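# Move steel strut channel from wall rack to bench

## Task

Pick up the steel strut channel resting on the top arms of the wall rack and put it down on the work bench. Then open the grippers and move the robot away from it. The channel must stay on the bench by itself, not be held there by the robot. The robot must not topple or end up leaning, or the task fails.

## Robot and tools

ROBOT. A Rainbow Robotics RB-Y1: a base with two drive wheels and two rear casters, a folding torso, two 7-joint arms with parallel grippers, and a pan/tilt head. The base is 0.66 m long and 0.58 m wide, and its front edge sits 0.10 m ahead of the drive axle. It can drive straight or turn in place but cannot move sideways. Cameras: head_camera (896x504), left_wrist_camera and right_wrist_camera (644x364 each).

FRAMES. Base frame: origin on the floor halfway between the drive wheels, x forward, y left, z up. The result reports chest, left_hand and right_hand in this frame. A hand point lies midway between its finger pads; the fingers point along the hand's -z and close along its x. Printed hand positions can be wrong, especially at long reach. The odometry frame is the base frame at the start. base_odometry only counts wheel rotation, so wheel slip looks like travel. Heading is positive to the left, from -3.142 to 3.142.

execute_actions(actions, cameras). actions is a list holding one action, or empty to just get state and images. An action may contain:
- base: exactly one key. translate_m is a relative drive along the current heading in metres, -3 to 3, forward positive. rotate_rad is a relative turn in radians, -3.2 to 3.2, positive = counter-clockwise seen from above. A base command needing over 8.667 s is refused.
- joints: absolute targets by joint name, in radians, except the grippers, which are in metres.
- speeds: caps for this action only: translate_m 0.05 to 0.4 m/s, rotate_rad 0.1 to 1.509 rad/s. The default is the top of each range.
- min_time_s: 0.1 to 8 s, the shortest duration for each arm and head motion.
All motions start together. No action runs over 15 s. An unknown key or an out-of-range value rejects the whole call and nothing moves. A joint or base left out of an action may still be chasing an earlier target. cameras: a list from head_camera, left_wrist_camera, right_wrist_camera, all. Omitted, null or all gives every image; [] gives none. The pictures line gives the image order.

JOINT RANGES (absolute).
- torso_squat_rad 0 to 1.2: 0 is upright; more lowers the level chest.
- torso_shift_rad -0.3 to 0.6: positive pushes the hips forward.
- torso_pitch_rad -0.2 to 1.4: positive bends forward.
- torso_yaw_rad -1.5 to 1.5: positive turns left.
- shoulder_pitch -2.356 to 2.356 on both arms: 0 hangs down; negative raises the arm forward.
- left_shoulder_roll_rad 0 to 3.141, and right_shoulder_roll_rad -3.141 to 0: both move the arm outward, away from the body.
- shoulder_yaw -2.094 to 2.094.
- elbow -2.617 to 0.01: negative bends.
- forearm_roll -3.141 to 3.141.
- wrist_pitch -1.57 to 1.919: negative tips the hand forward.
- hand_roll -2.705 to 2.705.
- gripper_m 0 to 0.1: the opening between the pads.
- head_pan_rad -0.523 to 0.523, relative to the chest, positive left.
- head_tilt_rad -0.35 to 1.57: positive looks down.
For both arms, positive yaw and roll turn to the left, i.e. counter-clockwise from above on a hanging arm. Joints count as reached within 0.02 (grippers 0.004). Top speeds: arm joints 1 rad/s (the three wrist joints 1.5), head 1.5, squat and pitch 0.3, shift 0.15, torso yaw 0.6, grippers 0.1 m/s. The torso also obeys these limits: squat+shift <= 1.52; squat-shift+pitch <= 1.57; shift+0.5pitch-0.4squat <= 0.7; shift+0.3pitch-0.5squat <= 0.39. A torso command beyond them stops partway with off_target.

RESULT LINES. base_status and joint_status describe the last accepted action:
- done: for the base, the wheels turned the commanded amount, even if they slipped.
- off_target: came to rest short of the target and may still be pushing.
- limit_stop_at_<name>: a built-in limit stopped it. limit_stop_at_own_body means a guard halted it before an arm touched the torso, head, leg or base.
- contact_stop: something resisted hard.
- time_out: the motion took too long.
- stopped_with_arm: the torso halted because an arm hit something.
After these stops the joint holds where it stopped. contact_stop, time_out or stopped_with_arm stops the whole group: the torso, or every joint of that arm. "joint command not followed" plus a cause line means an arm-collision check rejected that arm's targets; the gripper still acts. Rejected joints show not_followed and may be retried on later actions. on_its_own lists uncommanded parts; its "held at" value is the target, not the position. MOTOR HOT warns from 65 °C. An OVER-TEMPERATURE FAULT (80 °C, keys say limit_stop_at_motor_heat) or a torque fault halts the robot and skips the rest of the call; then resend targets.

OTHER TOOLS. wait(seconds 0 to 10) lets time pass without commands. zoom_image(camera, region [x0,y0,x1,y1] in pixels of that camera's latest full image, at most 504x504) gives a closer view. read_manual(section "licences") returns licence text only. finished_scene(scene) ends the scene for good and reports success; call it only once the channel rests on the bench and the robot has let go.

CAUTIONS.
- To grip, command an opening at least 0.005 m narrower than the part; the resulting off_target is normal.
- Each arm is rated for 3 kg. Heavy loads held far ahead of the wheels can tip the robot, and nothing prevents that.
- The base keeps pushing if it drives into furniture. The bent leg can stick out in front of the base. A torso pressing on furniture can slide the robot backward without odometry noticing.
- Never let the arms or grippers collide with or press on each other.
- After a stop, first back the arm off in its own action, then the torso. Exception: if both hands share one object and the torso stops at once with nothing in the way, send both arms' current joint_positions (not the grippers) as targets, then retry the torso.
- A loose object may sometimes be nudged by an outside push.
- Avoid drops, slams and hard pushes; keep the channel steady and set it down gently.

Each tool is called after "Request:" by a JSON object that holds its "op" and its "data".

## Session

Request:
{"op": "execute_actions", "data": {"actions": []}}

Scene clock: 0.00 s.
base_odometry: x=+0.000 y=+0.000 heading=+0.000 (m, m, rad; odometry frame)
base_status: not commanded
joint_positions: torso_squat_rad=+0.350 torso_shift_rad=+0.000 torso_pitch_rad=-0.001 torso_yaw_rad=+0.000 left_shoulder_pitch_rad=+0.013 left_shoulder_roll_rad=+0.039 left_shoulder_yaw_rad=+0.007 left_elbow_rad=-0.211 left_forearm_roll_rad=-0.023 left_wrist_pitch_rad=-0.041 left_hand_roll_rad=-0.030 left_gripper_m=+0.100 right_shoulder_pitch_rad=-0.046 right_shoulder_roll_rad=+0.002 right_shoulder_yaw_rad=-0.029 right_elbow_rad=-0.274 right_forearm_roll_rad=-0.023 right_wrist_pitch_rad=+0.007 right_hand_roll_rad=+0.030 right_gripper_m=+0.101 head_pan_rad=+0.001 head_tilt_rad=+0.400
joint_status: not commanded
chest: x=-0.2285 y=-0.0006 z=+1.2476 quat_wxyz=(+1.000, +0.001, +0.000, +0.000) (m; base frame)
left_hand: x=-0.1257 y=+0.2507 z=+0.5712 quat_wxyz=(+0.992, +0.023, -0.119, -0.023) (m; base frame)
right_hand: x=-0.0643 y=-0.2198 z=+0.5806 quat_wxyz=(+0.988, +0.000, -0.155, -0.003) (m; base frame)
pictures: head_camera, left_wrist_camera, right_wrist_camera
camera_calibration (this result's frames):
head_camera: T_world_to_cam=[[0.029874, -0.998931, 0.0352882, -0.0451423], [-0.368567, -0.0438249, -0.928567, 1.32351], [0.929121, 0.014734, -0.369483, 0.668696], [0, 0, 0, 1]] pos_world=[-0.132147, 0.00305622, 1.47763]
left_wrist_camera: T_world_to_cam=[[0.977238, -0.0383048, 0.208659, 0.00974843], [-0.162843, -0.765837, 0.622073, -0.156914], [0.13597, -0.641892, -0.754643, 0.696181], [0, 0, 0, 1]] pos_world=[-0.129739, 0.327076, 0.620946]
right_wrist_camera: T_world_to_cam=[[-0.958467, 0.0353811, -0.283002, 0.112526], [-0.151238, 0.778223, 0.609505, -0.159964], [0.241803, 0.626991, -0.740549, 0.669373], [0, 0, 0, 1]] pos_world=[-0.0781974, -0.299185, 0.625048]
Images, in order (width x height): head_camera 896x504, left_wrist_camera 644x364, right_wrist_camera 644x364.

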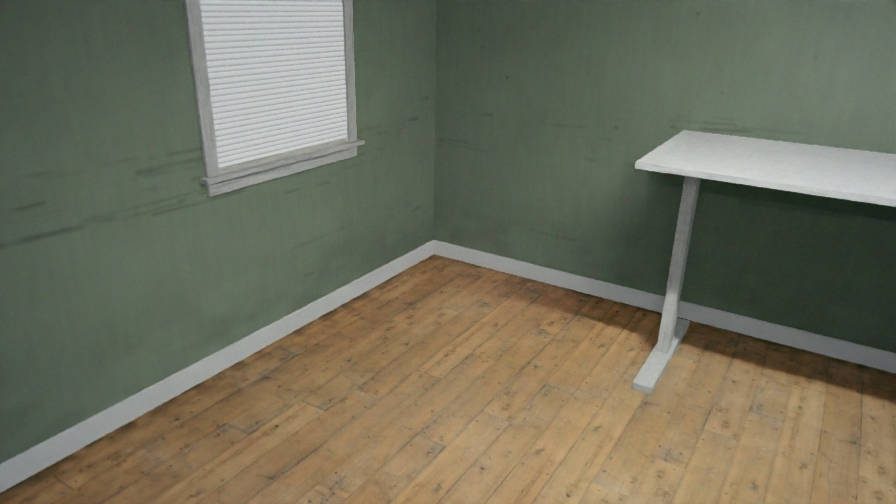

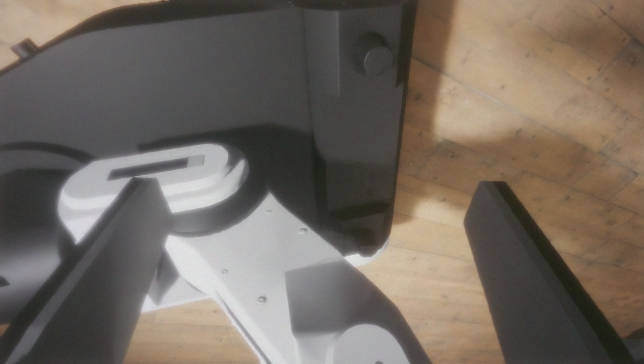

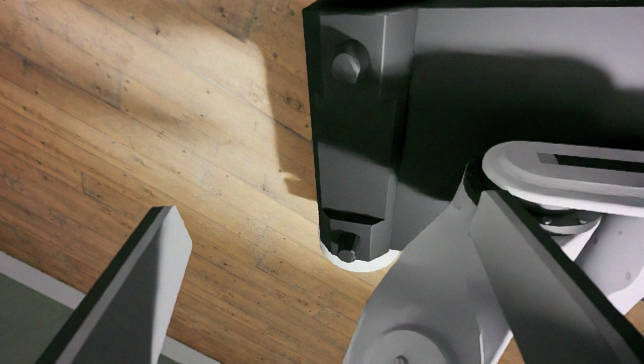

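Request:
{"op": "execute_actions", "data": {"actions": [{"base":{"rotate_rad":2.644},"joints":{"head_tilt_rad":0.2}}], "cameras": ["head_camera"]}}

Scene clock: 11.83 s.
base_odometry: x=+0.000 y=+0.000 heading=+2.644 (m, m, rad; odometry frame)
base_status: done
joint_positions: torso_squat_rad=+0.350 torso_shift_rad=-0.001 torso_pitch_rad=-0.001 torso_yaw_rad=+0.000 left_shoulder_pitch_rad=+0.013 left_shoulder_roll_rad=+0.039 left_shoulder_yaw_rad=+0.007 left_elbow_rad=-0.211 left_forearm_roll_rad=-0.023 left_wrist_pitch_rad=-0.041 left_hand_roll_rad=-0.030 left_gripper_m=+0.100 right_shoulder_pitch_rad=-0.046 right_shoulder_roll_rad=+0.002 right_shoulder_yaw_rad=-0.029 right_elbow_rad=-0.274 right_forearm_roll_rad=-0.023 right_wrist_pitch_rad=+0.007 right_hand_roll_rad=+0.030 right_gripper_m=+0.101 head_pan_rad=+0.001 head_tilt_rad=+0.200
joint_status: all done
chest: x=-0.2286 y=-0.0006 z=+1.2476 quat_wxyz=(+1.000, +0.001, +0.000, +0.000) (m; base frame)
left_hand: x=-0.1257 y=+0.2507 z=+0.5712 quat_wxyz=(+0.992, +0.023, -0.119, -0.023) (m; base frame)
right_hand: x=-0.0643 y=-0.2198 z=+0.5806 quat_wxyz=(+0.988, +0.000, -0.155, -0.003) (m; base frame)
pictures: head_camera
camera_calibration (this result's frames):
head_camera: T_world_to_cam=[[0.0220406, -0.998944, 0.0403052, -0.0540204], [-0.176767, -0.0435737, -0.983288, 1.44235], [0.984006, 0.0145476, -0.177541, 0.402273], [0, 0, 0, 1]] pos_world=[-0.139688, 0.00303283, 1.49184]
Images, in order (width x height): head_camera 896x504.

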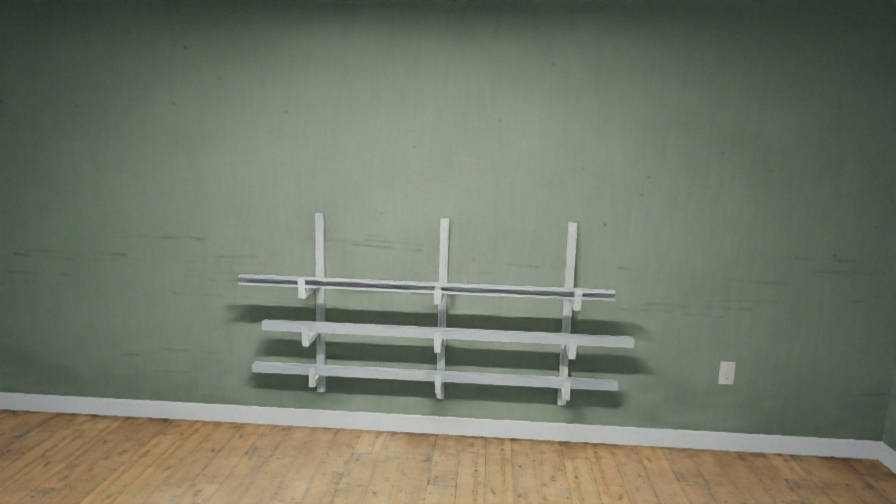

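Request:
{"op": "zoom_image", "data": {"camera": "head_camera", "region": [220, 200, 660, 420]}}

Region (220, 200, 660, 420) of head_camera's 896x504 image, scaled by 1.145, with more detail than that image has.

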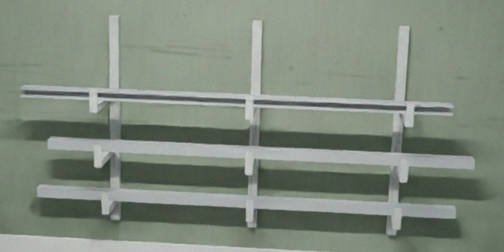

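Request:
{"op": "execute_actions", "data": {"actions": [{"base":{"rotate_rad":0.065}}], "cameras": []}}

Request:
{"op": "execute_actions", "data": {"actions": [{"base":{"translate_m":1.7},"joints":{"torso_squat_rad":1.1,"left_shoulder_pitch_rad":-1.076,"left_shoulder_roll_rad":0.178,"left_shoulder_yaw_rad":0.306,"left_elbow_rad":-0.521,"left_forearm_roll_rad":0,"left_wrist_pitch_rad":0,"left_hand_roll_rad":0,"right_shoulder_pitch_rad":-1.076,"right_shoulder_roll_rad":-0.178,"right_shoulder_yaw_rad":-0.306,"right_elbow_rad":-0.521,"right_forearm_roll_rad":0,"right_wrist_pitch_rad":0,"right_hand_roll_rad":0,"left_gripper_m":0.1,"right_gripper_m":0.1,"head_tilt_rad":0.3}}], "cameras": []}}

Request:
{"op": "execute_actions", "data": {"actions": [{"base":{"rotate_rad":-0.065}}]}}

Scene clock: 49.77 s.
base_odometry: x=+0.000 y=+0.000 heading=+2.708 (m, m, rad; odometry frame)
base_status: done
joint_positions: torso_squat_rad=+0.350 torso_shift_rad=-0.001 torso_pitch_rad=-0.001 torso_yaw_rad=+0.000 left_shoulder_pitch_rad=+0.013 left_shoulder_roll_rad=+0.039 left_shoulder_yaw_rad=+0.007 left_elbow_rad=-0.211 left_forearm_roll_rad=-0.023 left_wrist_pitch_rad=-0.041 left_hand_roll_rad=-0.030 left_gripper_m=+0.100 right_shoulder_pitch_rad=-0.046 right_shoulder_roll_rad=+0.002 right_shoulder_yaw_rad=-0.029 right_elbow_rad=-0.274 right_forearm_roll_rad=-0.023 right_wrist_pitch_rad=+0.007 right_hand_roll_rad=+0.030 right_gripper_m=+0.101 head_pan_rad=+0.001 head_tilt_rad=+0.200
joint_status: not commanded
chest: x=-0.2286 y=-0.0006 z=+1.2476 quat_wxyz=(+1.000, +0.001, +0.000, +0.000) (m; base frame)
left_hand: x=-0.1257 y=+0.2507 z=+0.5712 quat_wxyz=(+0.992, +0.023, -0.119, -0.023) (m; base frame)
right_hand: x=-0.0643 y=-0.2198 z=+0.5806 quat_wxyz=(+0.988, +0.000, -0.155, -0.003) (m; base frame)
pictures: none
No camera images: the call's "cameras" was empty. Leave "cameras" out to get every camera's image.

Scene clock: 55.50 s.
base_odometry: x=-1.543 y=+0.713 heading=+2.709 (m, m, rad; odometry frame)
base_status: done
joint_positions: torso_squat_rad=+1.100 torso_shift_rad=+0.000 torso_pitch_rad=-0.001 torso_yaw_rad=+0.000 left_shoulder_pitch_rad=-1.076 left_shoulder_roll_rad=+0.178 left_shoulder_yaw_rad=+0.306 left_elbow_rad=-0.521 left_forearm_roll_rad=+0.000 left_wrist_pitch_rad=+0.000 left_hand_roll_rad=+0.000 left_gripper_m=+0.100 right_shoulder_pitch_rad=-1.076 right_shoulder_roll_rad=-0.178 right_shoulder_yaw_rad=-0.306 right_elbow_rad=-0.521 right_forearm_roll_rad=+0.000 right_wrist_pitch_rad=+0.000 right_hand_roll_rad=+0.000 right_gripper_m=+0.100 head_pan_rad=+0.001 head_tilt_rad=+0.300
joint_status: all done
chest: x=-0.2283 y=-0.0005 z=+0.9075 quat_wxyz=(+1.000, +0.001, +0.000, +0.000) (m; base frame)
left_hand: x=+0.5130 y=+0.2198 z=+0.8466 quat_wxyz=(+0.707, +0.001, -0.707, +0.000) (m; base frame)
right_hand: x=+0.5132 y=-0.2202 z=+0.8460 quat_wxyz=(+0.707, +0.000, -0.707, +0.000) (m; base frame)
pictures: none
No camera images: the call's "cameras" was empty. Leave "cameras" out to get every camera's image.

Scene clock: 56.53 s.
base_odometry: x=-1.543 y=+0.713 heading=+2.644 (m, m, rad; odometry frame)
base_status: done
joint_positions: torso_squat_rad=+1.100 torso_shift_rad=+0.000 torso_pitch_rad=-0.001 torso_yaw_rad=+0.000 left_shoulder_pitch_rad=-1.076 left_shoulder_roll_rad=+0.178 left_shoulder_yaw_rad=+0.306 left_elbow_rad=-0.521 left_forearm_roll_rad=+0.000 left_wrist_pitch_rad=+0.000 left_hand_roll_rad=+0.000 left_gripper_m=+0.100 right_shoulder_pitch_rad=-1.076 right_shoulder_roll_rad=-0.178 right_shoulder_yaw_rad=-0.306 right_elbow_rad=-0.521 right_forearm_roll_rad=+0.000 right_wrist_pitch_rad=+0.000 right_hand_roll_rad=+0.000 right_gripper_m=+0.100 head_pan_rad=+0.001 head_tilt_rad=+0.300
joint_status: not commanded
chest: x=-0.2283 y=-0.0005 z=+0.9075 quat_wxyz=(+1.000, +0.001, +0.000, +0.000) (m; base frame)
left_hand: x=+0.5130 y=+0.2198 z=+0.8466 quat_wxyz=(+0.707, +0.001, -0.707, +0.000) (m; base frame)
right_hand: x=+0.5132 y=-0.2202 z=+0.8460 quat_wxyz=(+0.707, +0.001, -0.707, +0.000) (m; base frame)
pictures: head_camera, left_wrist_camera, right_wrist_camera
camera_calibration (this result's frames):
head_camera: T_world_to_cam=[[0.0260834, -0.998938, 0.0379706, -0.0368036], [-0.274219, -0.0436763, -0.960675, 1.06282], [0.961314, 0.0146454, -0.275067, 0.444882], [0, 0, 0, 1]] pos_world=[-0.135267, 0.00313987, 1.14479]
left_wrist_camera: T_world_to_cam=[[0.028305, 0.0105441, 0.999544, -0.866552], [-0.673413, -0.738778, 0.026863, 0.51207], [0.738724, -0.673866, -0.0138106, -0.131999], [0, 0, 0, 1]] pos_world=[0.466873, 0.298493, 0.850578]
right_wrist_camera: T_world_to_cam=[[-0.023597, 0.0302381, -0.999264, 0.866232], [-0.626785, 0.778248, 0.0383512, 0.493159], [0.778835, 0.627229, 0.000588462, -0.176007], [0, 0, 0, 1]] pos_world=[0.466626, -0.299597, 0.846785]
Images, in order (width x height): head_camera 896x504, left_wrist_camera 644x364, right_wrist_camera 644x364.

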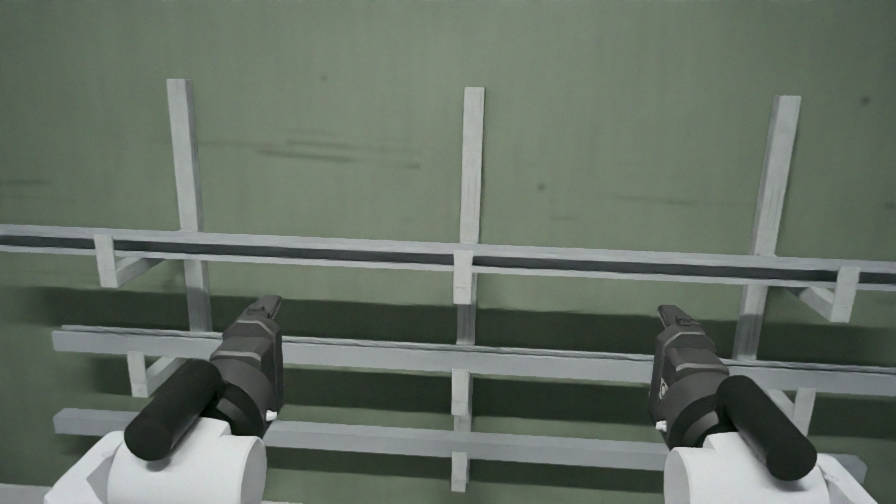

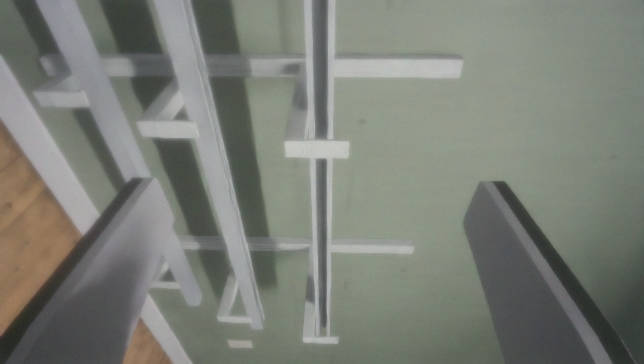

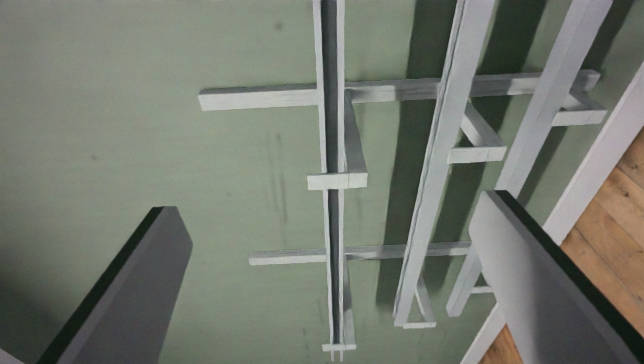

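Request:
{"op": "zoom_image", "data": {"camera": "head_camera", "region": [0, 60, 504, 320]}}

Request:
{"op": "zoom_image", "data": {"camera": "head_camera", "region": [392, 60, 896, 340]}}

Region (0, 60, 504, 320) of head_camera's 896x504 image, scaled by 1.000; it fills the top 260 rows of this view, and the rest is white.

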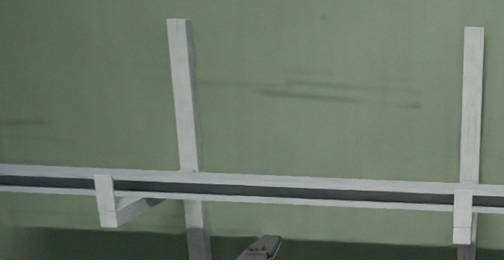

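Region (392, 60, 896, 340) of head_camera's 896x504 image, scaled by 1.000.

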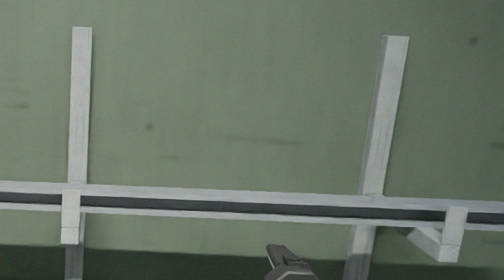

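Request:
{"op": "execute_actions", "data": {"actions": [{"base":{"rotate_rad":0.37}}], "cameras": []}}

Request:
{"op": "execute_actions", "data": {"actions": [{"base":{"translate_m":0.22}}], "cameras": []}}

Request:
{"op": "execute_actions", "data": {"actions": [{"base":{"rotate_rad":-0.40},"joints":{"head_tilt_rad":0.4}}]}}

Scene clock: 107.33 s.
base_odometry: x=-1.543 y=+0.713 heading=+3.014 (m, m, rad; odometry frame)
base_status: done
joint_positions: torso_squat_rad=+1.100 torso_shift_rad=+0.000 torso_pitch_rad=-0.001 torso_yaw_rad=+0.000 left_shoulder_pitch_rad=-1.076 left_shoulder_roll_rad=+0.178 left_shoulder_yaw_rad=+0.306 left_elbow_rad=-0.521 left_forearm_roll_rad=+0.000 left_wrist_pitch_rad=+0.000 left_hand_roll_rad=+0.000 left_gripper_m=+0.100 right_shoulder_pitch_rad=-1.076 right_shoulder_roll_rad=-0.178 right_shoulder_yaw_rad=-0.306 right_elbow_rad=-0.521 right_forearm_roll_rad=+0.000 right_wrist_pitch_rad=+0.000 right_hand_roll_rad=+0.000 right_gripper_m=+0.100 head_pan_rad=+0.001 head_tilt_rad=+0.300
joint_status: not commanded
chest: x=-0.2283 y=-0.0005 z=+0.9075 quat_wxyz=(+1.000, +0.001, +0.000, +0.000) (m; base frame)
left_hand: x=+0.5130 y=+0.2199 z=+0.8466 quat_wxyz=(+0.707, +0.001, -0.707, +0.000) (m; base frame)
right_hand: x=+0.5132 y=-0.2202 z=+0.8460 quat_wxyz=(+0.707, +0.001, -0.707, +0.000) (m; base frame)
pictures: none
No camera images: the call's "cameras" was empty. Leave "cameras" out to get every camera's image.

Scene clock: 109.23 s.
base_odometry: x=-1.761 y=+0.741 heading=+3.014 (m, m, rad; odometry frame)
base_status: done
joint_positions: torso_squat_rad=+1.100 torso_shift_rad=+0.000 torso_pitch_rad=-0.001 torso_yaw_rad=+0.000 left_shoulder_pitch_rad=-1.076 left_shoulder_roll_rad=+0.178 left_shoulder_yaw_rad=+0.306 left_elbow_rad=-0.521 left_forearm_roll_rad=+0.000 left_wrist_pitch_rad=+0.000 left_hand_roll_rad=+0.000 left_gripper_m=+0.100 right_shoulder_pitch_rad=-1.076 right_shoulder_roll_rad=-0.178 right_shoulder_yaw_rad=-0.306 right_elbow_rad=-0.521 right_forearm_roll_rad=+0.000 right_wrist_pitch_rad=+0.000 right_hand_roll_rad=+0.000 right_gripper_m=+0.100 head_pan_rad=+0.001 head_tilt_rad=+0.300
joint_status: not commanded
chest: x=-0.2283 y=-0.0005 z=+0.9075 quat_wxyz=(+1.000, +0.001, +0.000, +0.000) (m; base frame)
left_hand: x=+0.5130 y=+0.2199 z=+0.8465 quat_wxyz=(+0.707, +0.001, -0.707, +0.000) (m; base frame)
right_hand: x=+0.5132 y=-0.2202 z=+0.8460 quat_wxyz=(+0.707, +0.001, -0.707, +0.000) (m; base frame)
pictures: none
No camera images: the call's "cameras" was empty. Leave "cameras" out to get every camera's image.

Scene clock: 111.33 s.
base_odometry: x=-1.761 y=+0.741 heading=+2.615 (m, m, rad; odometry frame)
base_status: done
joint_positions: torso_squat_rad=+1.100 torso_shift_rad=+0.000 torso_pitch_rad=-0.001 torso_yaw_rad=+0.000 left_shoulder_pitch_rad=-1.076 left_shoulder_roll_rad=+0.178 left_shoulder_yaw_rad=+0.306 left_elbow_rad=-0.521 left_forearm_roll_rad=+0.000 left_wrist_pitch_rad=+0.000 left_hand_roll_rad=+0.000 left_gripper_m=+0.100 right_shoulder_pitch_rad=-1.076 right_shoulder_roll_rad=-0.178 right_shoulder_yaw_rad=-0.306 right_elbow_rad=-0.521 right_forearm_roll_rad=+0.000 right_wrist_pitch_rad=+0.000 right_hand_roll_rad=+0.000 right_gripper_m=+0.100 head_pan_rad=+0.001 head_tilt_rad=+0.400
joint_status: all done
chest: x=-0.2283 y=-0.0005 z=+0.9075 quat_wxyz=(+1.000, +0.001, +0.000, +0.000) (m; base frame)
left_hand: x=+0.5130 y=+0.2199 z=+0.8465 quat_wxyz=(+0.707, +0.001, -0.707, +0.000) (m; base frame)
right_hand: x=+0.5132 y=-0.2202 z=+0.8460 quat_wxyz=(+0.707, +0.001, -0.707, +0.000) (m; base frame)
pictures: head_camera, left_wrist_camera, right_wrist_camera
camera_calibration (this result's frames):
head_camera: T_world_to_cam=[[0.0298825, -0.998931, 0.0352615, -0.0330234], [-0.368774, -0.0438065, -0.928486, 1.00766], [0.929038, 0.014742, -0.369689, 0.542996], [0, 0, 0, 1]] pos_world=[-0.131879, 0.00314907, 1.1375]
left_wrist_camera: T_world_to_cam=[[0.0283477, 0.0105562, 0.999542, -0.866549], [-0.673397, -0.738791, 0.0269004, 0.512049], [0.738737, -0.673852, -0.0138345, -0.131991], [0, 0, 0, 1]] pos_world=[0.466884, 0.298502, 0.850552]
right_wrist_camera: T_world_to_cam=[[-0.0236371, 0.030254, -0.999263, 0.866231], [-0.62679, 0.778242, 0.0383887, 0.493136], [0.778829, 0.627235, 0.000567557, -0.176002], [0, 0, 0, 1]] pos_world=[0.466644, -0.299592, 0.846762]
Images, in order (width x height): head_camera 896x504, left_wrist_camera 644x364, right_wrist_camera 644x364.

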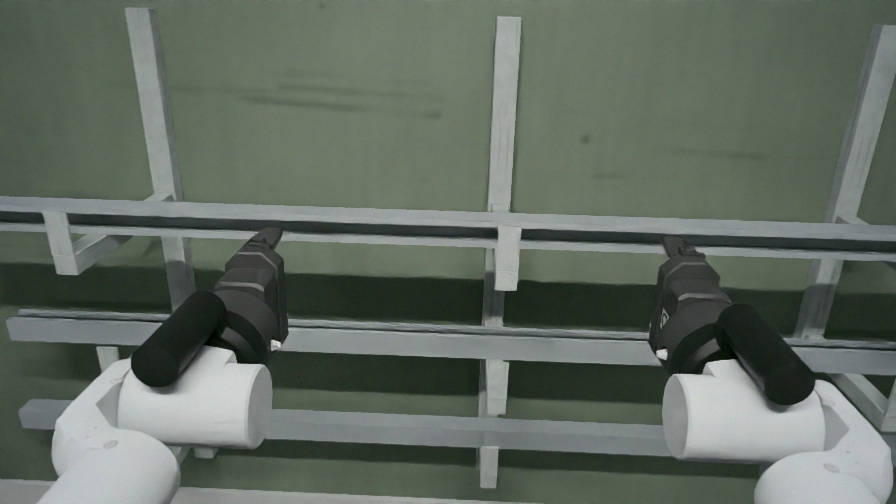

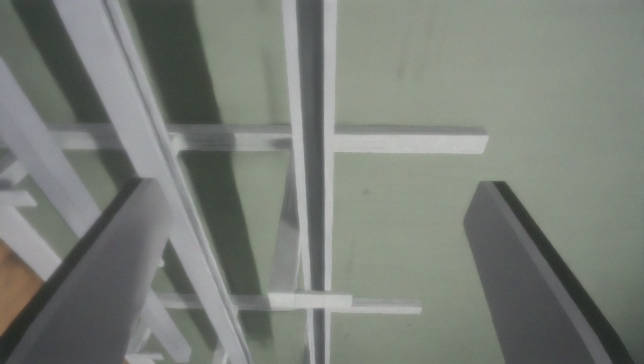

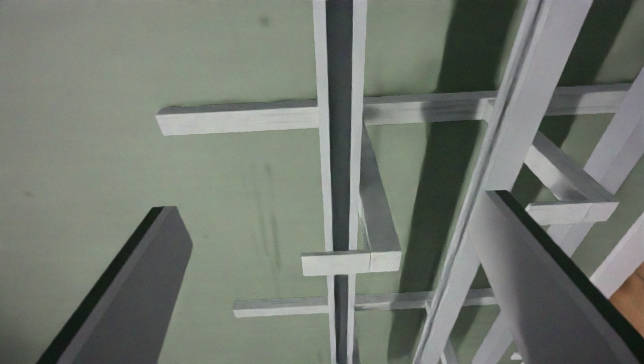

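Request:
{"op": "execute_actions", "data": {"actions": [{"base":{"translate_m":0.19},"joints":{"torso_squat_rad":1.128,"head_tilt_rad":0.5},"speeds":{"translate_m":0.2}}]}}

Scene clock: 126.23 s.
base_odometry: x=-1.925 y=+0.837 heading=+2.614 (m, m, rad; odometry frame)
base_status: done
joint_positions: torso_squat_rad=+1.128 torso_shift_rad=+0.000 torso_pitch_rad=-0.001 torso_yaw_rad=+0.000 left_shoulder_pitch_rad=-1.076 left_shoulder_roll_rad=+0.178 left_shoulder_yaw_rad=+0.306 left_elbow_rad=-0.521 left_forearm_roll_rad=+0.000 left_wrist_pitch_rad=+0.000 left_hand_roll_rad=+0.000 left_gripper_m=+0.100 right_shoulder_pitch_rad=-1.076 right_shoulder_roll_rad=-0.178 right_shoulder_yaw_rad=-0.306 right_elbow_rad=-0.521 right_forearm_roll_rad=+0.000 right_wrist_pitch_rad=+0.000 right_hand_roll_rad=+0.000 right_gripper_m=+0.100 head_pan_rad=+0.001 head_tilt_rad=+0.500
joint_status: all done
chest: x=-0.2283 y=-0.0005 z=+0.8899 quat_wxyz=(+1.000, +0.001, +0.000, +0.000) (m; base frame)
left_hand: x=+0.5130 y=+0.2199 z=+0.8289 quat_wxyz=(+0.707, +0.001, -0.707, +0.000) (m; base frame)
right_hand: x=+0.5132 y=-0.2202 z=+0.8284 quat_wxyz=(+0.707, +0.001, -0.707, +0.000) (m; base frame)
pictures: head_camera, left_wrist_camera, right_wrist_camera
camera_calibration (this result's frames):
head_camera: T_world_to_cam=[[0.0333834, -0.998924, 0.0321943, -0.0283311], [-0.459594, -0.0439478, -0.887041, 0.927397], [0.887501, 0.0148161, -0.460567, 0.626988], [0, 0, 0, 1]] pos_world=[-0.129281, 0.00316694, 1.11232]
left_wrist_camera: T_world_to_cam=[[0.0283831, 0.0105571, 0.999541, -0.848955], [-0.673376, -0.73881, 0.0269246, 0.512502], [0.738755, -0.673831, -0.0138608, -0.132195], [0, 0, 0, 1]] pos_world=[0.466863, 0.298527, 0.832935]
right_wrist_camera: T_world_to_cam=[[-0.023685, 0.0302547, -0.999262, 0.848642], [-0.626765, 0.77826, 0.0384193, 0.493779], [0.778848, 0.627212, 0.000529485, -0.175949], [0, 0, 0, 1]] pos_world=[0.466622, -0.299606, 0.829137]
Images, in order (width x height): head_camera 896x504, left_wrist_camera 644x364, right_wrist_camera 644x364.

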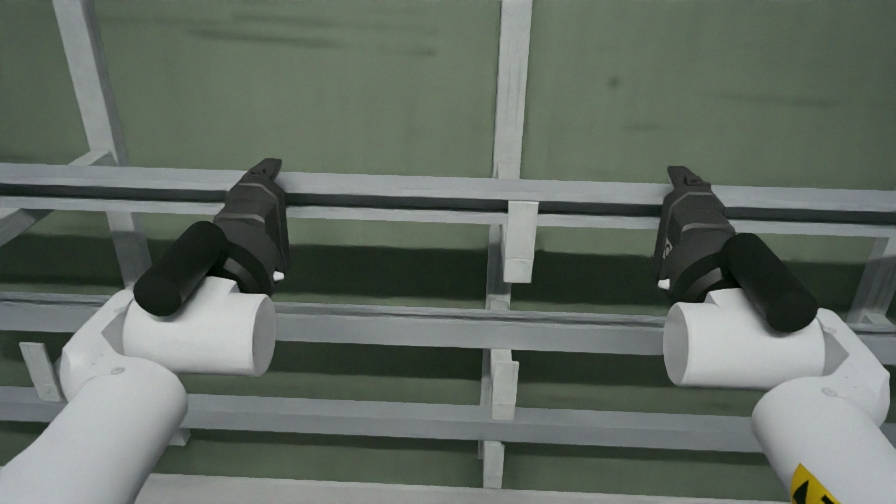

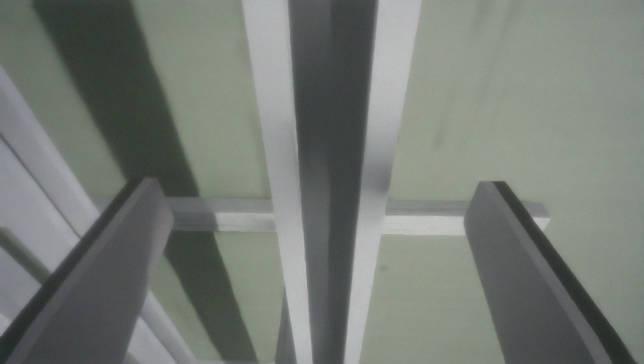

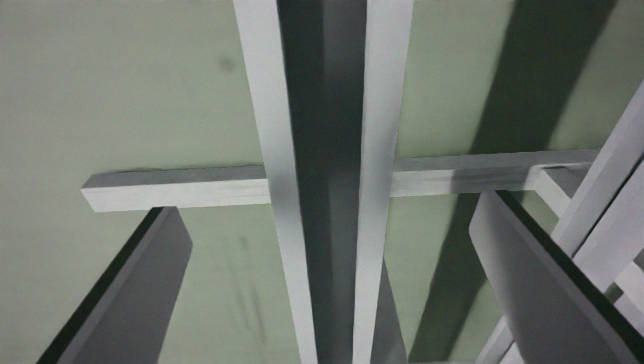

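Request:
{"op": "zoom_image", "data": {"camera": "head_camera", "region": [380, 130, 580, 300]}}

Region (380, 130, 580, 300) of head_camera's 896x504 image, scaled by 2.520, with more detail than that image has; it fills the top 428 rows of this view, and the rest is white.

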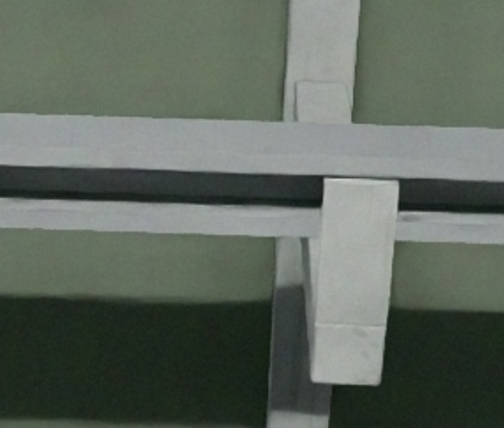

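Request:
{"op": "execute_actions", "data": {"actions": [{"base":{"translate_m":0.047},"speeds":{"translate_m":0.06}}]}}

Scene clock: 141.57 s.
base_odometry: x=-1.966 y=+0.861 heading=+2.614 (m, m, rad; odometry frame)
base_status: done
joint_positions: torso_squat_rad=+1.128 torso_shift_rad=+0.000 torso_pitch_rad=-0.001 torso_yaw_rad=+0.000 left_shoulder_pitch_rad=-1.076 left_shoulder_roll_rad=+0.178 left_shoulder_yaw_rad=+0.306 left_elbow_rad=-0.521 left_forearm_roll_rad=+0.000 left_wrist_pitch_rad=+0.000 left_hand_roll_rad=+0.000 left_gripper_m=+0.100 right_shoulder_pitch_rad=-1.076 right_shoulder_roll_rad=-0.178 right_shoulder_yaw_rad=-0.306 right_elbow_rad=-0.521 right_forearm_roll_rad=+0.000 right_wrist_pitch_rad=+0.000 right_hand_roll_rad=+0.000 right_gripper_m=+0.100 head_pan_rad=+0.001 head_tilt_rad=+0.500
joint_status: not commanded
chest: x=-0.2283 y=-0.0005 z=+0.8899 quat_wxyz=(+1.000, +0.001, +0.000, +0.000) (m; base frame)
left_hand: x=+0.5130 y=+0.2199 z=+0.8289 quat_wxyz=(+0.707, +0.001, -0.707, +0.000) (m; base frame)
right_hand: x=+0.5132 y=-0.2203 z=+0.8284 quat_wxyz=(+0.707, +0.001, -0.707, +0.000) (m; base frame)
pictures: head_camera, left_wrist_camera, right_wrist_camera
camera_calibration (this result's frames):
head_camera: T_world_to_cam=[[0.0333825, -0.998924, 0.0321953, -0.0283316], [-0.459564, -0.0439477, -0.887056, 0.927407], [0.887517, 0.0148163, -0.460537, 0.626977], [0, 0, 0, 1]] pos_world=[-0.129304, 0.00316687, 1.11232]
left_wrist_camera: T_world_to_cam=[[0.0283633, 0.0105572, 0.999542, -0.848958], [-0.673372, -0.738814, 0.0269112, 0.512505], [0.738759, -0.673827, -0.0138463, -0.132196], [0, 0, 0, 1]] pos_world=[0.466847, 0.298531, 0.832946]
right_wrist_camera: T_world_to_cam=[[-0.0236629, 0.0302548, -0.999262, 0.848646], [-0.626765, 0.778261, 0.0384056, 0.493782], [0.778849, 0.627211, 0.000546781, -0.175953], [0, 0, 0, 1]] pos_world=[0.466607, -0.299607, 0.829152]
Images, in order (width x height): head_camera 896x504, left_wrist_camera 644x364, right_wrist_camera 644x364.

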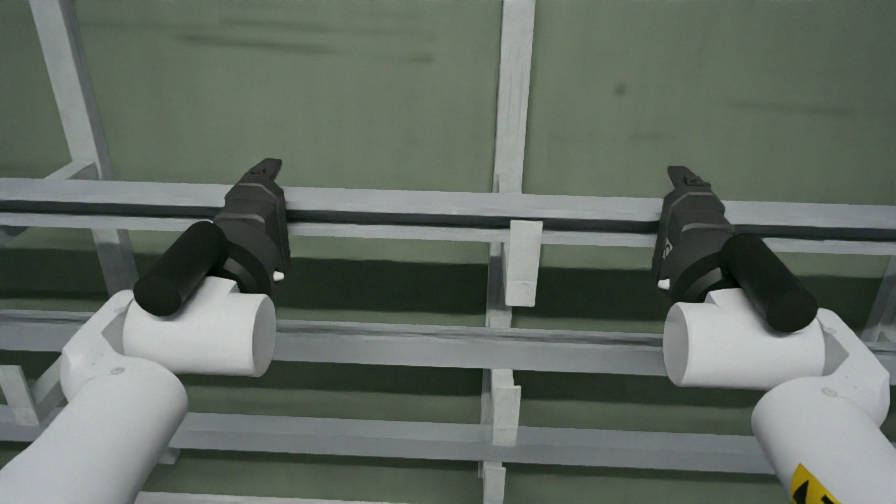

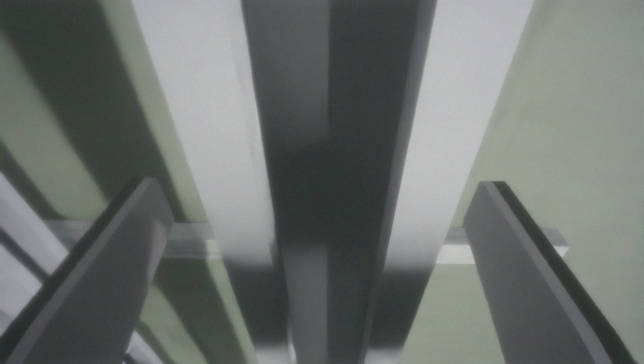

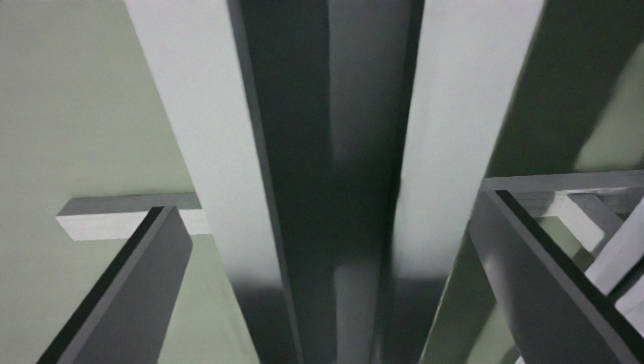

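Request:
{"op": "execute_actions", "data": {"actions": [{"joints":{"left_gripper_m":0.01,"right_gripper_m":0.01}}], "cameras": ["left_wrist_camera","right_wrist_camera"]}}

Scene clock: 145.20 s.
base_odometry: x=-1.966 y=+0.861 heading=+2.614 (m, m, rad; odometry frame)
base_status: not commanded
joint_positions: torso_squat_rad=+1.128 torso_shift_rad=+0.000 torso_pitch_rad=-0.001 torso_yaw_rad=+0.000 left_shoulder_pitch_rad=-1.078 left_shoulder_roll_rad=+0.179 left_shoulder_yaw_rad=+0.306 left_elbow_rad=-0.523 left_forearm_roll_rad=+0.000 left_wrist_pitch_rad=-0.001 left_hand_roll_rad=+0.000 left_gripper_m=+0.041 right_shoulder_pitch_rad=-1.075 right_shoulder_roll_rad=-0.178 right_shoulder_yaw_rad=-0.306 right_elbow_rad=-0.520 right_forearm_roll_rad=+0.000 right_wrist_pitch_rad=+0.000 right_hand_roll_rad=+0.000 right_gripper_m=+0.042 head_pan_rad=+0.001 head_tilt_rad=+0.500
joint_status: left_gripper_m off_target (ended at +0.041, target +0.010); right_gripper_m off_target (ended at +0.042, target +0.010)
chest: x=-0.2283 y=-0.0005 z=+0.8899 quat_wxyz=(+1.000, +0.001, +0.000, +0.000) (m; base frame)
left_hand: x=+0.5133 y=+0.2198 z=+0.8317 quat_wxyz=(+0.705, +0.001, -0.709, +0.000) (m; base frame)
right_hand: x=+0.5130 y=-0.2203 z=+0.8275 quat_wxyz=(+0.708, +0.001, -0.707, +0.000) (m; base frame)
pictures: left_wrist_camera, right_wrist_camera
camera_calibration (this result's frames):
left_wrist_camera: T_world_to_cam=[[0.0234232, 0.0104857, 0.999671, -0.849285], [-0.673577, -0.738742, 0.0235313, 0.51547], [0.738746, -0.673906, -0.0102408, -0.135428], [0, 0, 0, 1]] pos_world=[0.467149, 0.298439, 0.835489]
right_wrist_camera: T_world_to_cam=[[-0.0252474, 0.0306429, -0.999211, 0.848624], [-0.626721, 0.778232, 0.0397016, 0.492638], [0.778835, 0.627229, -0.000443807, -0.17502], [0, 0, 0, 1]] pos_world=[0.466484, -0.299614, 0.828318]
Images, in order (width x height): left_wrist_camera 644x364, right_wrist_camera 644x364.

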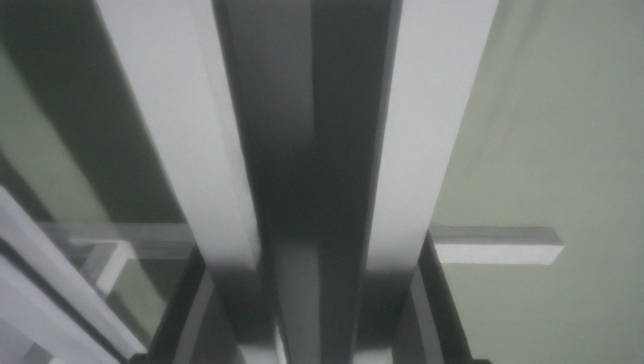

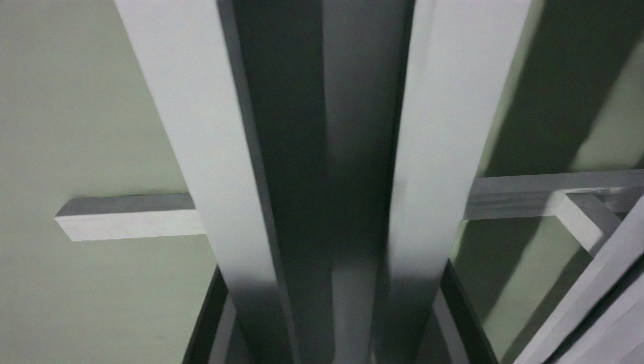

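Request:
{"op": "execute_actions", "data": {"actions": [{"joints":{"torso_squat_rad":0.88,"head_tilt_rad":0.6}}], "cameras": ["head_camera"]}}

Scene clock: 150.80 s.
base_odometry: x=-1.966 y=+0.861 heading=+2.614 (m, m, rad; odometry frame)
base_status: not commanded
joint_positions: torso_squat_rad=+0.880 torso_shift_rad=+0.000 torso_pitch_rad=+0.002 torso_yaw_rad=+0.000 left_shoulder_pitch_rad=-1.072 left_shoulder_roll_rad=+0.177 left_shoulder_yaw_rad=+0.306 left_elbow_rad=-0.518 left_forearm_roll_rad=+0.000 left_wrist_pitch_rad=+0.001 left_hand_roll_rad=+0.000 left_gripper_m=+0.041 right_shoulder_pitch_rad=-1.072 right_shoulder_roll_rad=-0.176 right_shoulder_yaw_rad=-0.306 right_elbow_rad=-0.518 right_forearm_roll_rad=+0.000 right_wrist_pitch_rad=+0.002 right_hand_roll_rad=+0.000 right_gripper_m=+0.041 head_pan_rad=+0.001 head_tilt_rad=+0.600
joint_status: all done
chest: x=-0.2274 y=-0.0005 z=+1.0360 quat_wxyz=(+1.000, +0.001, +0.001, +0.000) (m; base frame)
left_hand: x=+0.5131 y=+0.2201 z=+0.9688 quat_wxyz=(+0.711, +0.000, -0.704, +0.000) (m; base frame)
right_hand: x=+0.5132 y=-0.2203 z=+0.9678 quat_wxyz=(+0.711, +0.001, -0.703, -0.001) (m; base frame)
pictures: head_camera
camera_calibration (this result's frames):
head_camera: T_world_to_cam=[[0.036676, -0.998915, 0.0286959, -0.0281411], [-0.547651, -0.0441102, -0.835543, 0.975931], [0.835903, 0.0149291, -0.548674, 0.791406], [0, 0, 0, 1]] pos_world=[-0.126037, 0.00312306, 1.25046]
Images, in order (width x height): head_camera 896x504.

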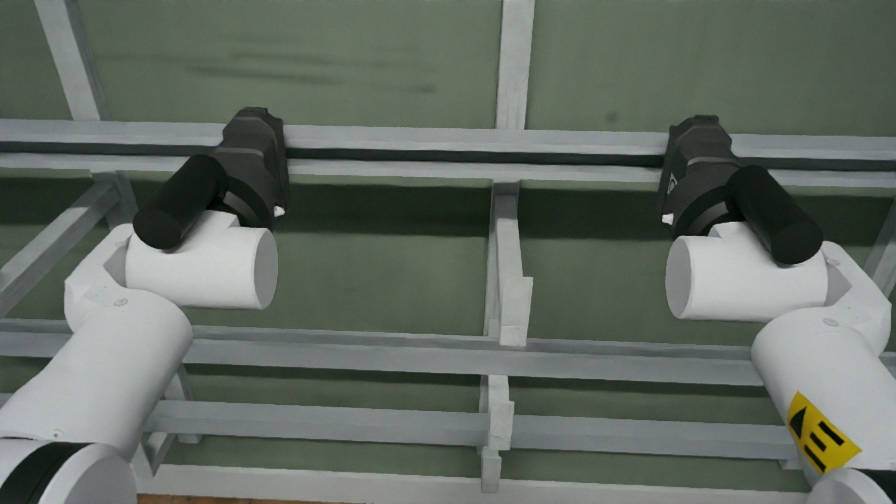

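Request:
{"op": "execute_actions", "data": {"actions": [{"base":{"translate_m":-0.65},"joints":{"torso_squat_rad":0.0,"head_tilt_rad":0.5},"speeds":{"translate_m":0.3}}], "cameras": ["head_camera"]}}

Request:
{"op": "execute_actions", "data": {"actions": [{"joints":{"left_wrist_pitch_rad":1.571,"right_wrist_pitch_rad":1.571,"head_tilt_rad":0.7},"min_time_s":2.0}]}}

Scene clock: 157.80 s.
base_odometry: x=-1.405 y=+0.533 heading=+2.613 (m, m, rad; odometry frame)
base_status: done
joint_positions: torso_squat_rad=+0.000 torso_shift_rad=+0.000 torso_pitch_rad=+0.002 torso_yaw_rad=+0.000 left_shoulder_pitch_rad=-1.072 left_shoulder_roll_rad=+0.177 left_shoulder_yaw_rad=+0.306 left_elbow_rad=-0.518 left_forearm_roll_rad=+0.000 left_wrist_pitch_rad=+0.001 left_hand_roll_rad=+0.000 left_gripper_m=+0.041 right_shoulder_pitch_rad=-1.072 right_shoulder_roll_rad=-0.176 right_shoulder_yaw_rad=-0.306 right_elbow_rad=-0.518 right_forearm_roll_rad=+0.000 right_wrist_pitch_rad=+0.002 right_hand_roll_rad=+0.000 right_gripper_m=+0.041 head_pan_rad=+0.001 head_tilt_rad=+0.500
joint_status: all done
chest: x=-0.2271 y=-0.0006 z=+1.2899 quat_wxyz=(+1.000, +0.001, +0.001, +0.000) (m; base frame)
left_hand: x=+0.5134 y=+0.2200 z=+1.2223 quat_wxyz=(+0.711, +0.000, -0.703, +0.000) (m; base frame)
right_hand: x=+0.5135 y=-0.2204 z=+1.2213 quat_wxyz=(+0.711, +0.001, -0.703, -0.001) (m; base frame)
pictures: head_camera
camera_calibration (this result's frames):
head_camera: T_world_to_cam=[[0.0335171, -0.998923, 0.0320919, -0.0412306], [-0.461856, -0.0439565, -0.885865, 1.2808], [0.886322, 0.0148698, -0.462831, 0.812814], [0, 0, 0, 1]] pos_world=[-0.12749, 0.00302682, 1.51213]
Images, in order (width x height): head_camera 896x504.

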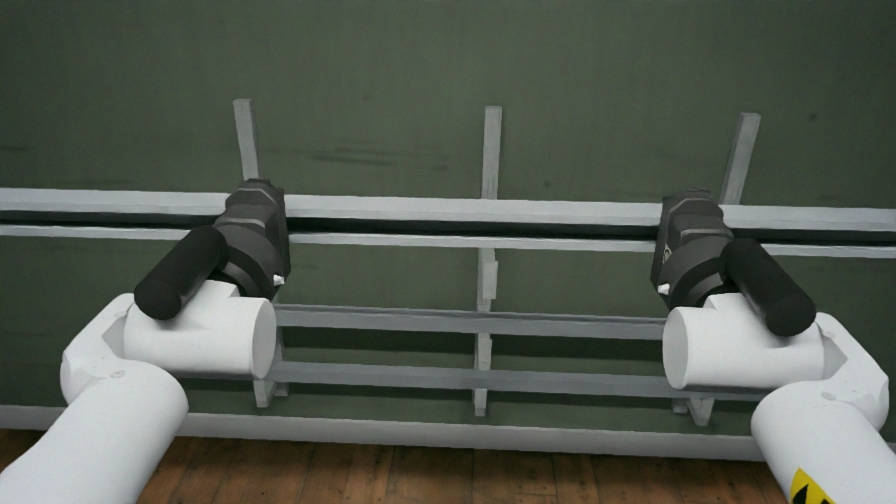

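Scene clock: 160.10 s.
base_odometry: x=-1.405 y=+0.533 heading=+2.613 (m, m, rad; odometry frame)
base_status: not commanded
joint_positions: torso_squat_rad=+0.000 torso_shift_rad=+0.000 torso_pitch_rad=+0.001 torso_yaw_rad=+0.000 left_shoulder_pitch_rad=-1.072 left_shoulder_roll_rad=+0.178 left_shoulder_yaw_rad=+0.306 left_elbow_rad=-0.519 left_forearm_roll_rad=-0.001 left_wrist_pitch_rad=+1.571 left_hand_roll_rad=+0.000 left_gripper_m=+0.041 right_shoulder_pitch_rad=-1.072 right_shoulder_roll_rad=-0.178 right_shoulder_yaw_rad=-0.306 right_elbow_rad=-0.519 right_forearm_roll_rad=+0.001 right_wrist_pitch_rad=+1.571 right_hand_roll_rad=+0.000 right_gripper_m=+0.042 head_pan_rad=+0.001 head_tilt_rad=+0.700
joint_status: all done
chest: x=-0.2275 y=-0.0006 z=+1.2899 quat_wxyz=(+1.000, +0.001, +0.001, +0.000) (m; base frame)
left_hand: x=+0.2810 y=+0.2210 z=+0.9952 quat_wxyz=(+1.000, +0.001, +0.003, +0.001) (m; base frame)
right_hand: x=+0.2812 y=-0.2212 z=+0.9948 quat_wxyz=(+1.000, +0.000, +0.003, -0.001) (m; base frame)
pictures: head_camera, left_wrist_camera, right_wrist_camera
camera_calibration (this result's frames):
head_camera: T_world_to_cam=[[0.0394797, -0.998908, 0.0250023, -0.0294255], [-0.628019, -0.0442676, -0.776938, 1.08415], [0.777196, 0.0149714, -0.62908, 1.03862], [0, 0, 0, 1]] pos_world=[-0.125184, 0.00304997, 1.49643]
left_wrist_camera: T_world_to_cam=[[0.999271, 0.0143179, -0.0353868, -0.252289], [0.0344014, -0.739561, 0.67221, -0.488309], [-0.0165461, -0.672937, -0.739514, 0.976501], [0, 0, 0, 1]] pos_world=[0.285061, 0.299602, 1.04145]
right_wrist_camera: T_world_to_cam=[[-0.999069, 0.0302509, 0.0307412, 0.259114], [0.042842, 0.77822, 0.626529, -0.43062], [-0.00497033, 0.627263, -0.778792, 1.00088], [0, 0, 0, 1]] pos_world=[0.282296, -0.300535, 1.04131]
Images, in order (width x height): head_camera 896x504, left_wrist_camera 644x364, right_wrist_camera 644x364.

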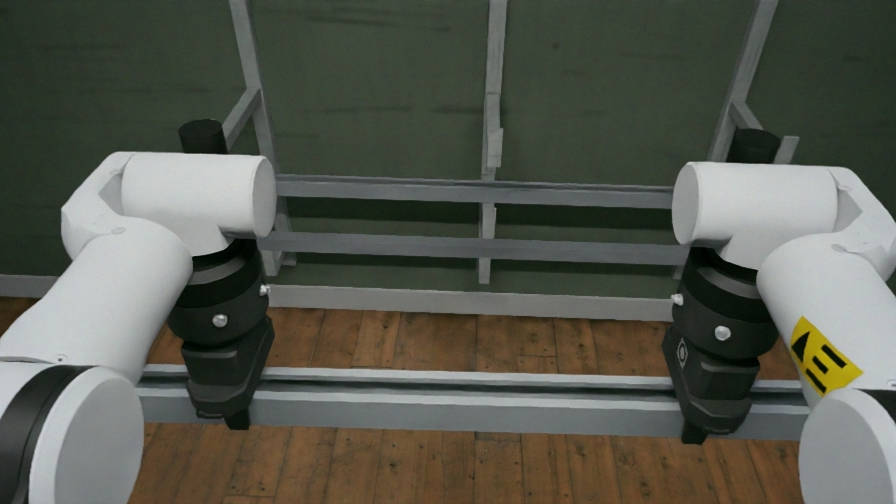

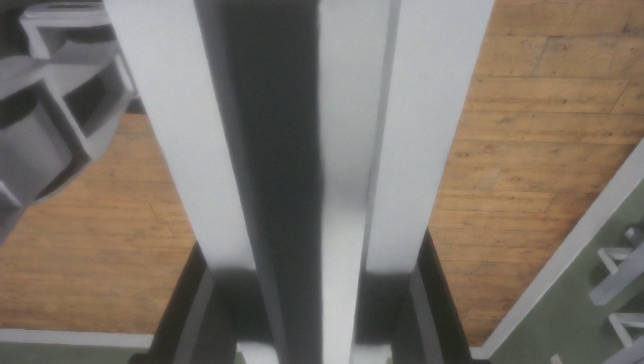

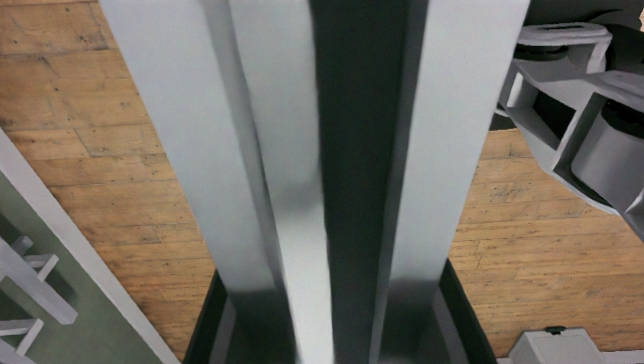

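Request:
{"op": "execute_actions", "data": {"actions": [{"base":{"rotate_rad":-3.114},"joints":{"head_tilt_rad":0.3},"speeds":{"rotate_rad":1.2}}], "cameras": ["head_camera"]}}

Scene clock: 178.33 s.
base_odometry: x=-1.404 y=+0.533 heading=-0.500 (m, m, rad; odometry frame)
base_status: done
joint_positions: torso_squat_rad=+0.000 torso_shift_rad=+0.000 torso_pitch_rad=+0.001 torso_yaw_rad=+0.000 left_shoulder_pitch_rad=-1.072 left_shoulder_roll_rad=+0.179 left_shoulder_yaw_rad=+0.306 left_elbow_rad=-0.519 left_forearm_roll_rad=-0.001 left_wrist_pitch_rad=+1.571 left_hand_roll_rad=+0.000 left_gripper_m=+0.041 right_shoulder_pitch_rad=-1.073 right_shoulder_roll_rad=-0.179 right_shoulder_yaw_rad=-0.306 right_elbow_rad=-0.519 right_forearm_roll_rad=+0.001 right_wrist_pitch_rad=+1.571 right_hand_roll_rad=+0.000 right_gripper_m=+0.042 head_pan_rad=+0.001 head_tilt_rad=+0.300
joint_status: all done
chest: x=-0.2276 y=-0.0006 z=+1.2899 quat_wxyz=(+1.000, +0.001, +0.000, +0.000) (m; base frame)
left_hand: x=+0.2811 y=+0.2210 z=+0.9955 quat_wxyz=(+1.000, +0.001, +0.003, +0.001) (m; base frame)
right_hand: x=+0.2813 y=-0.2212 z=+0.9950 quat_wxyz=(+1.000, +0.000, +0.003, -0.001) (m; base frame)
pictures: head_camera
camera_calibration (this result's frames):
head_camera: T_world_to_cam=[[0.0261374, -0.998938, 0.0379497, -0.0514219], [-0.275768, -0.0436947, -0.960231, 1.42951], [0.960869, 0.0146327, -0.276617, 0.551339], [0, 0, 0, 1]] pos_world=[-0.134208, 0.00302706, 1.52712]
Images, in order (width x height): head_camera 896x504.

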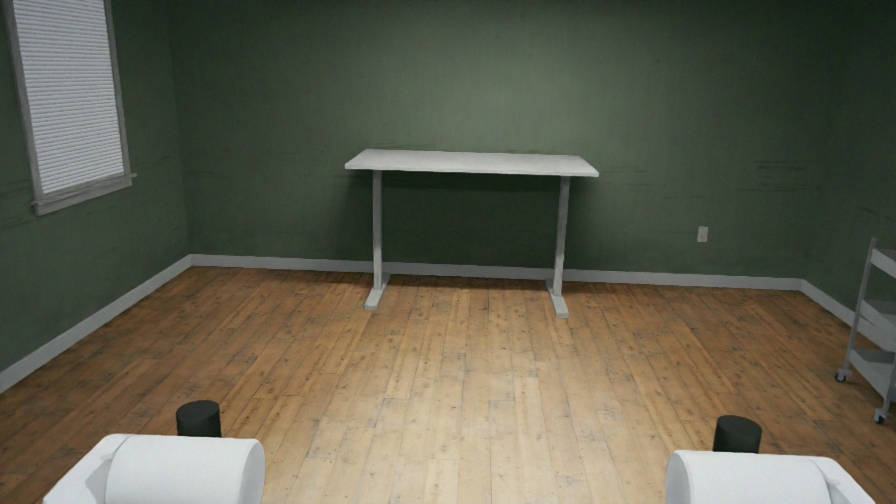

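Request:
{"op": "execute_actions", "data": {"actions": [{"base":{"translate_m":2.9},"joints":{"head_tilt_rad":0.5}}], "cameras": ["head_camera"]}}

Scene clock: 199.57 s.
base_odometry: x=+1.140 y=-0.858 heading=-0.501 (m, m, rad; odometry frame)
base_status: done
joint_positions: torso_squat_rad=+0.000 torso_shift_rad=+0.000 torso_pitch_rad=+0.001 torso_yaw_rad=+0.000 left_shoulder_pitch_rad=-1.072 left_shoulder_roll_rad=+0.179 left_shoulder_yaw_rad=+0.306 left_elbow_rad=-0.520 left_forearm_roll_rad=-0.001 left_wrist_pitch_rad=+1.571 left_hand_roll_rad=+0.000 left_gripper_m=+0.041 right_shoulder_pitch_rad=-1.073 right_shoulder_roll_rad=-0.179 right_shoulder_yaw_rad=-0.306 right_elbow_rad=-0.519 right_forearm_roll_rad=+0.001 right_wrist_pitch_rad=+1.571 right_hand_roll_rad=+0.000 right_gripper_m=+0.042 head_pan_rad=+0.001 head_tilt_rad=+0.500
joint_status: all done
chest: x=-0.2275 y=-0.0006 z=+1.2899 quat_wxyz=(+1.000, +0.001, +0.001, +0.000) (m; base frame)
left_hand: x=+0.2812 y=+0.2210 z=+0.9955 quat_wxyz=(+1.000, +0.001, +0.003, +0.001) (m; base frame)
right_hand: x=+0.2814 y=-0.2212 z=+0.9951 quat_wxyz=(+1.000, +0.000, +0.003, -0.001) (m; base frame)
pictures: head_camera
camera_calibration (this result's frames):
head_camera: T_world_to_cam=[[0.0334239, -0.998924, 0.0321638, -0.0413091], [-0.461104, -0.0439647, -0.886256, 1.28128], [0.886716, 0.0147913, -0.462077, 0.812296], [0, 0, 0, 1]] pos_world=[-0.128091, 0.00305157, 1.51222]
Images, in order (width x height): head_camera 896x504.

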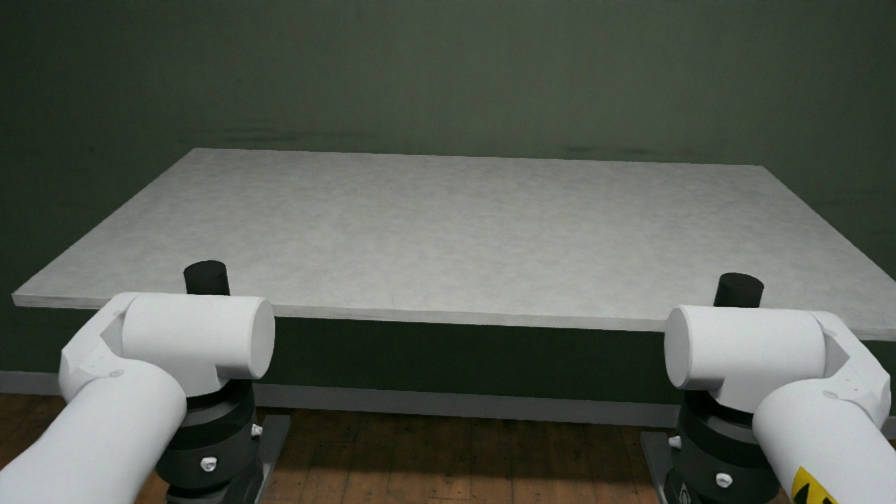

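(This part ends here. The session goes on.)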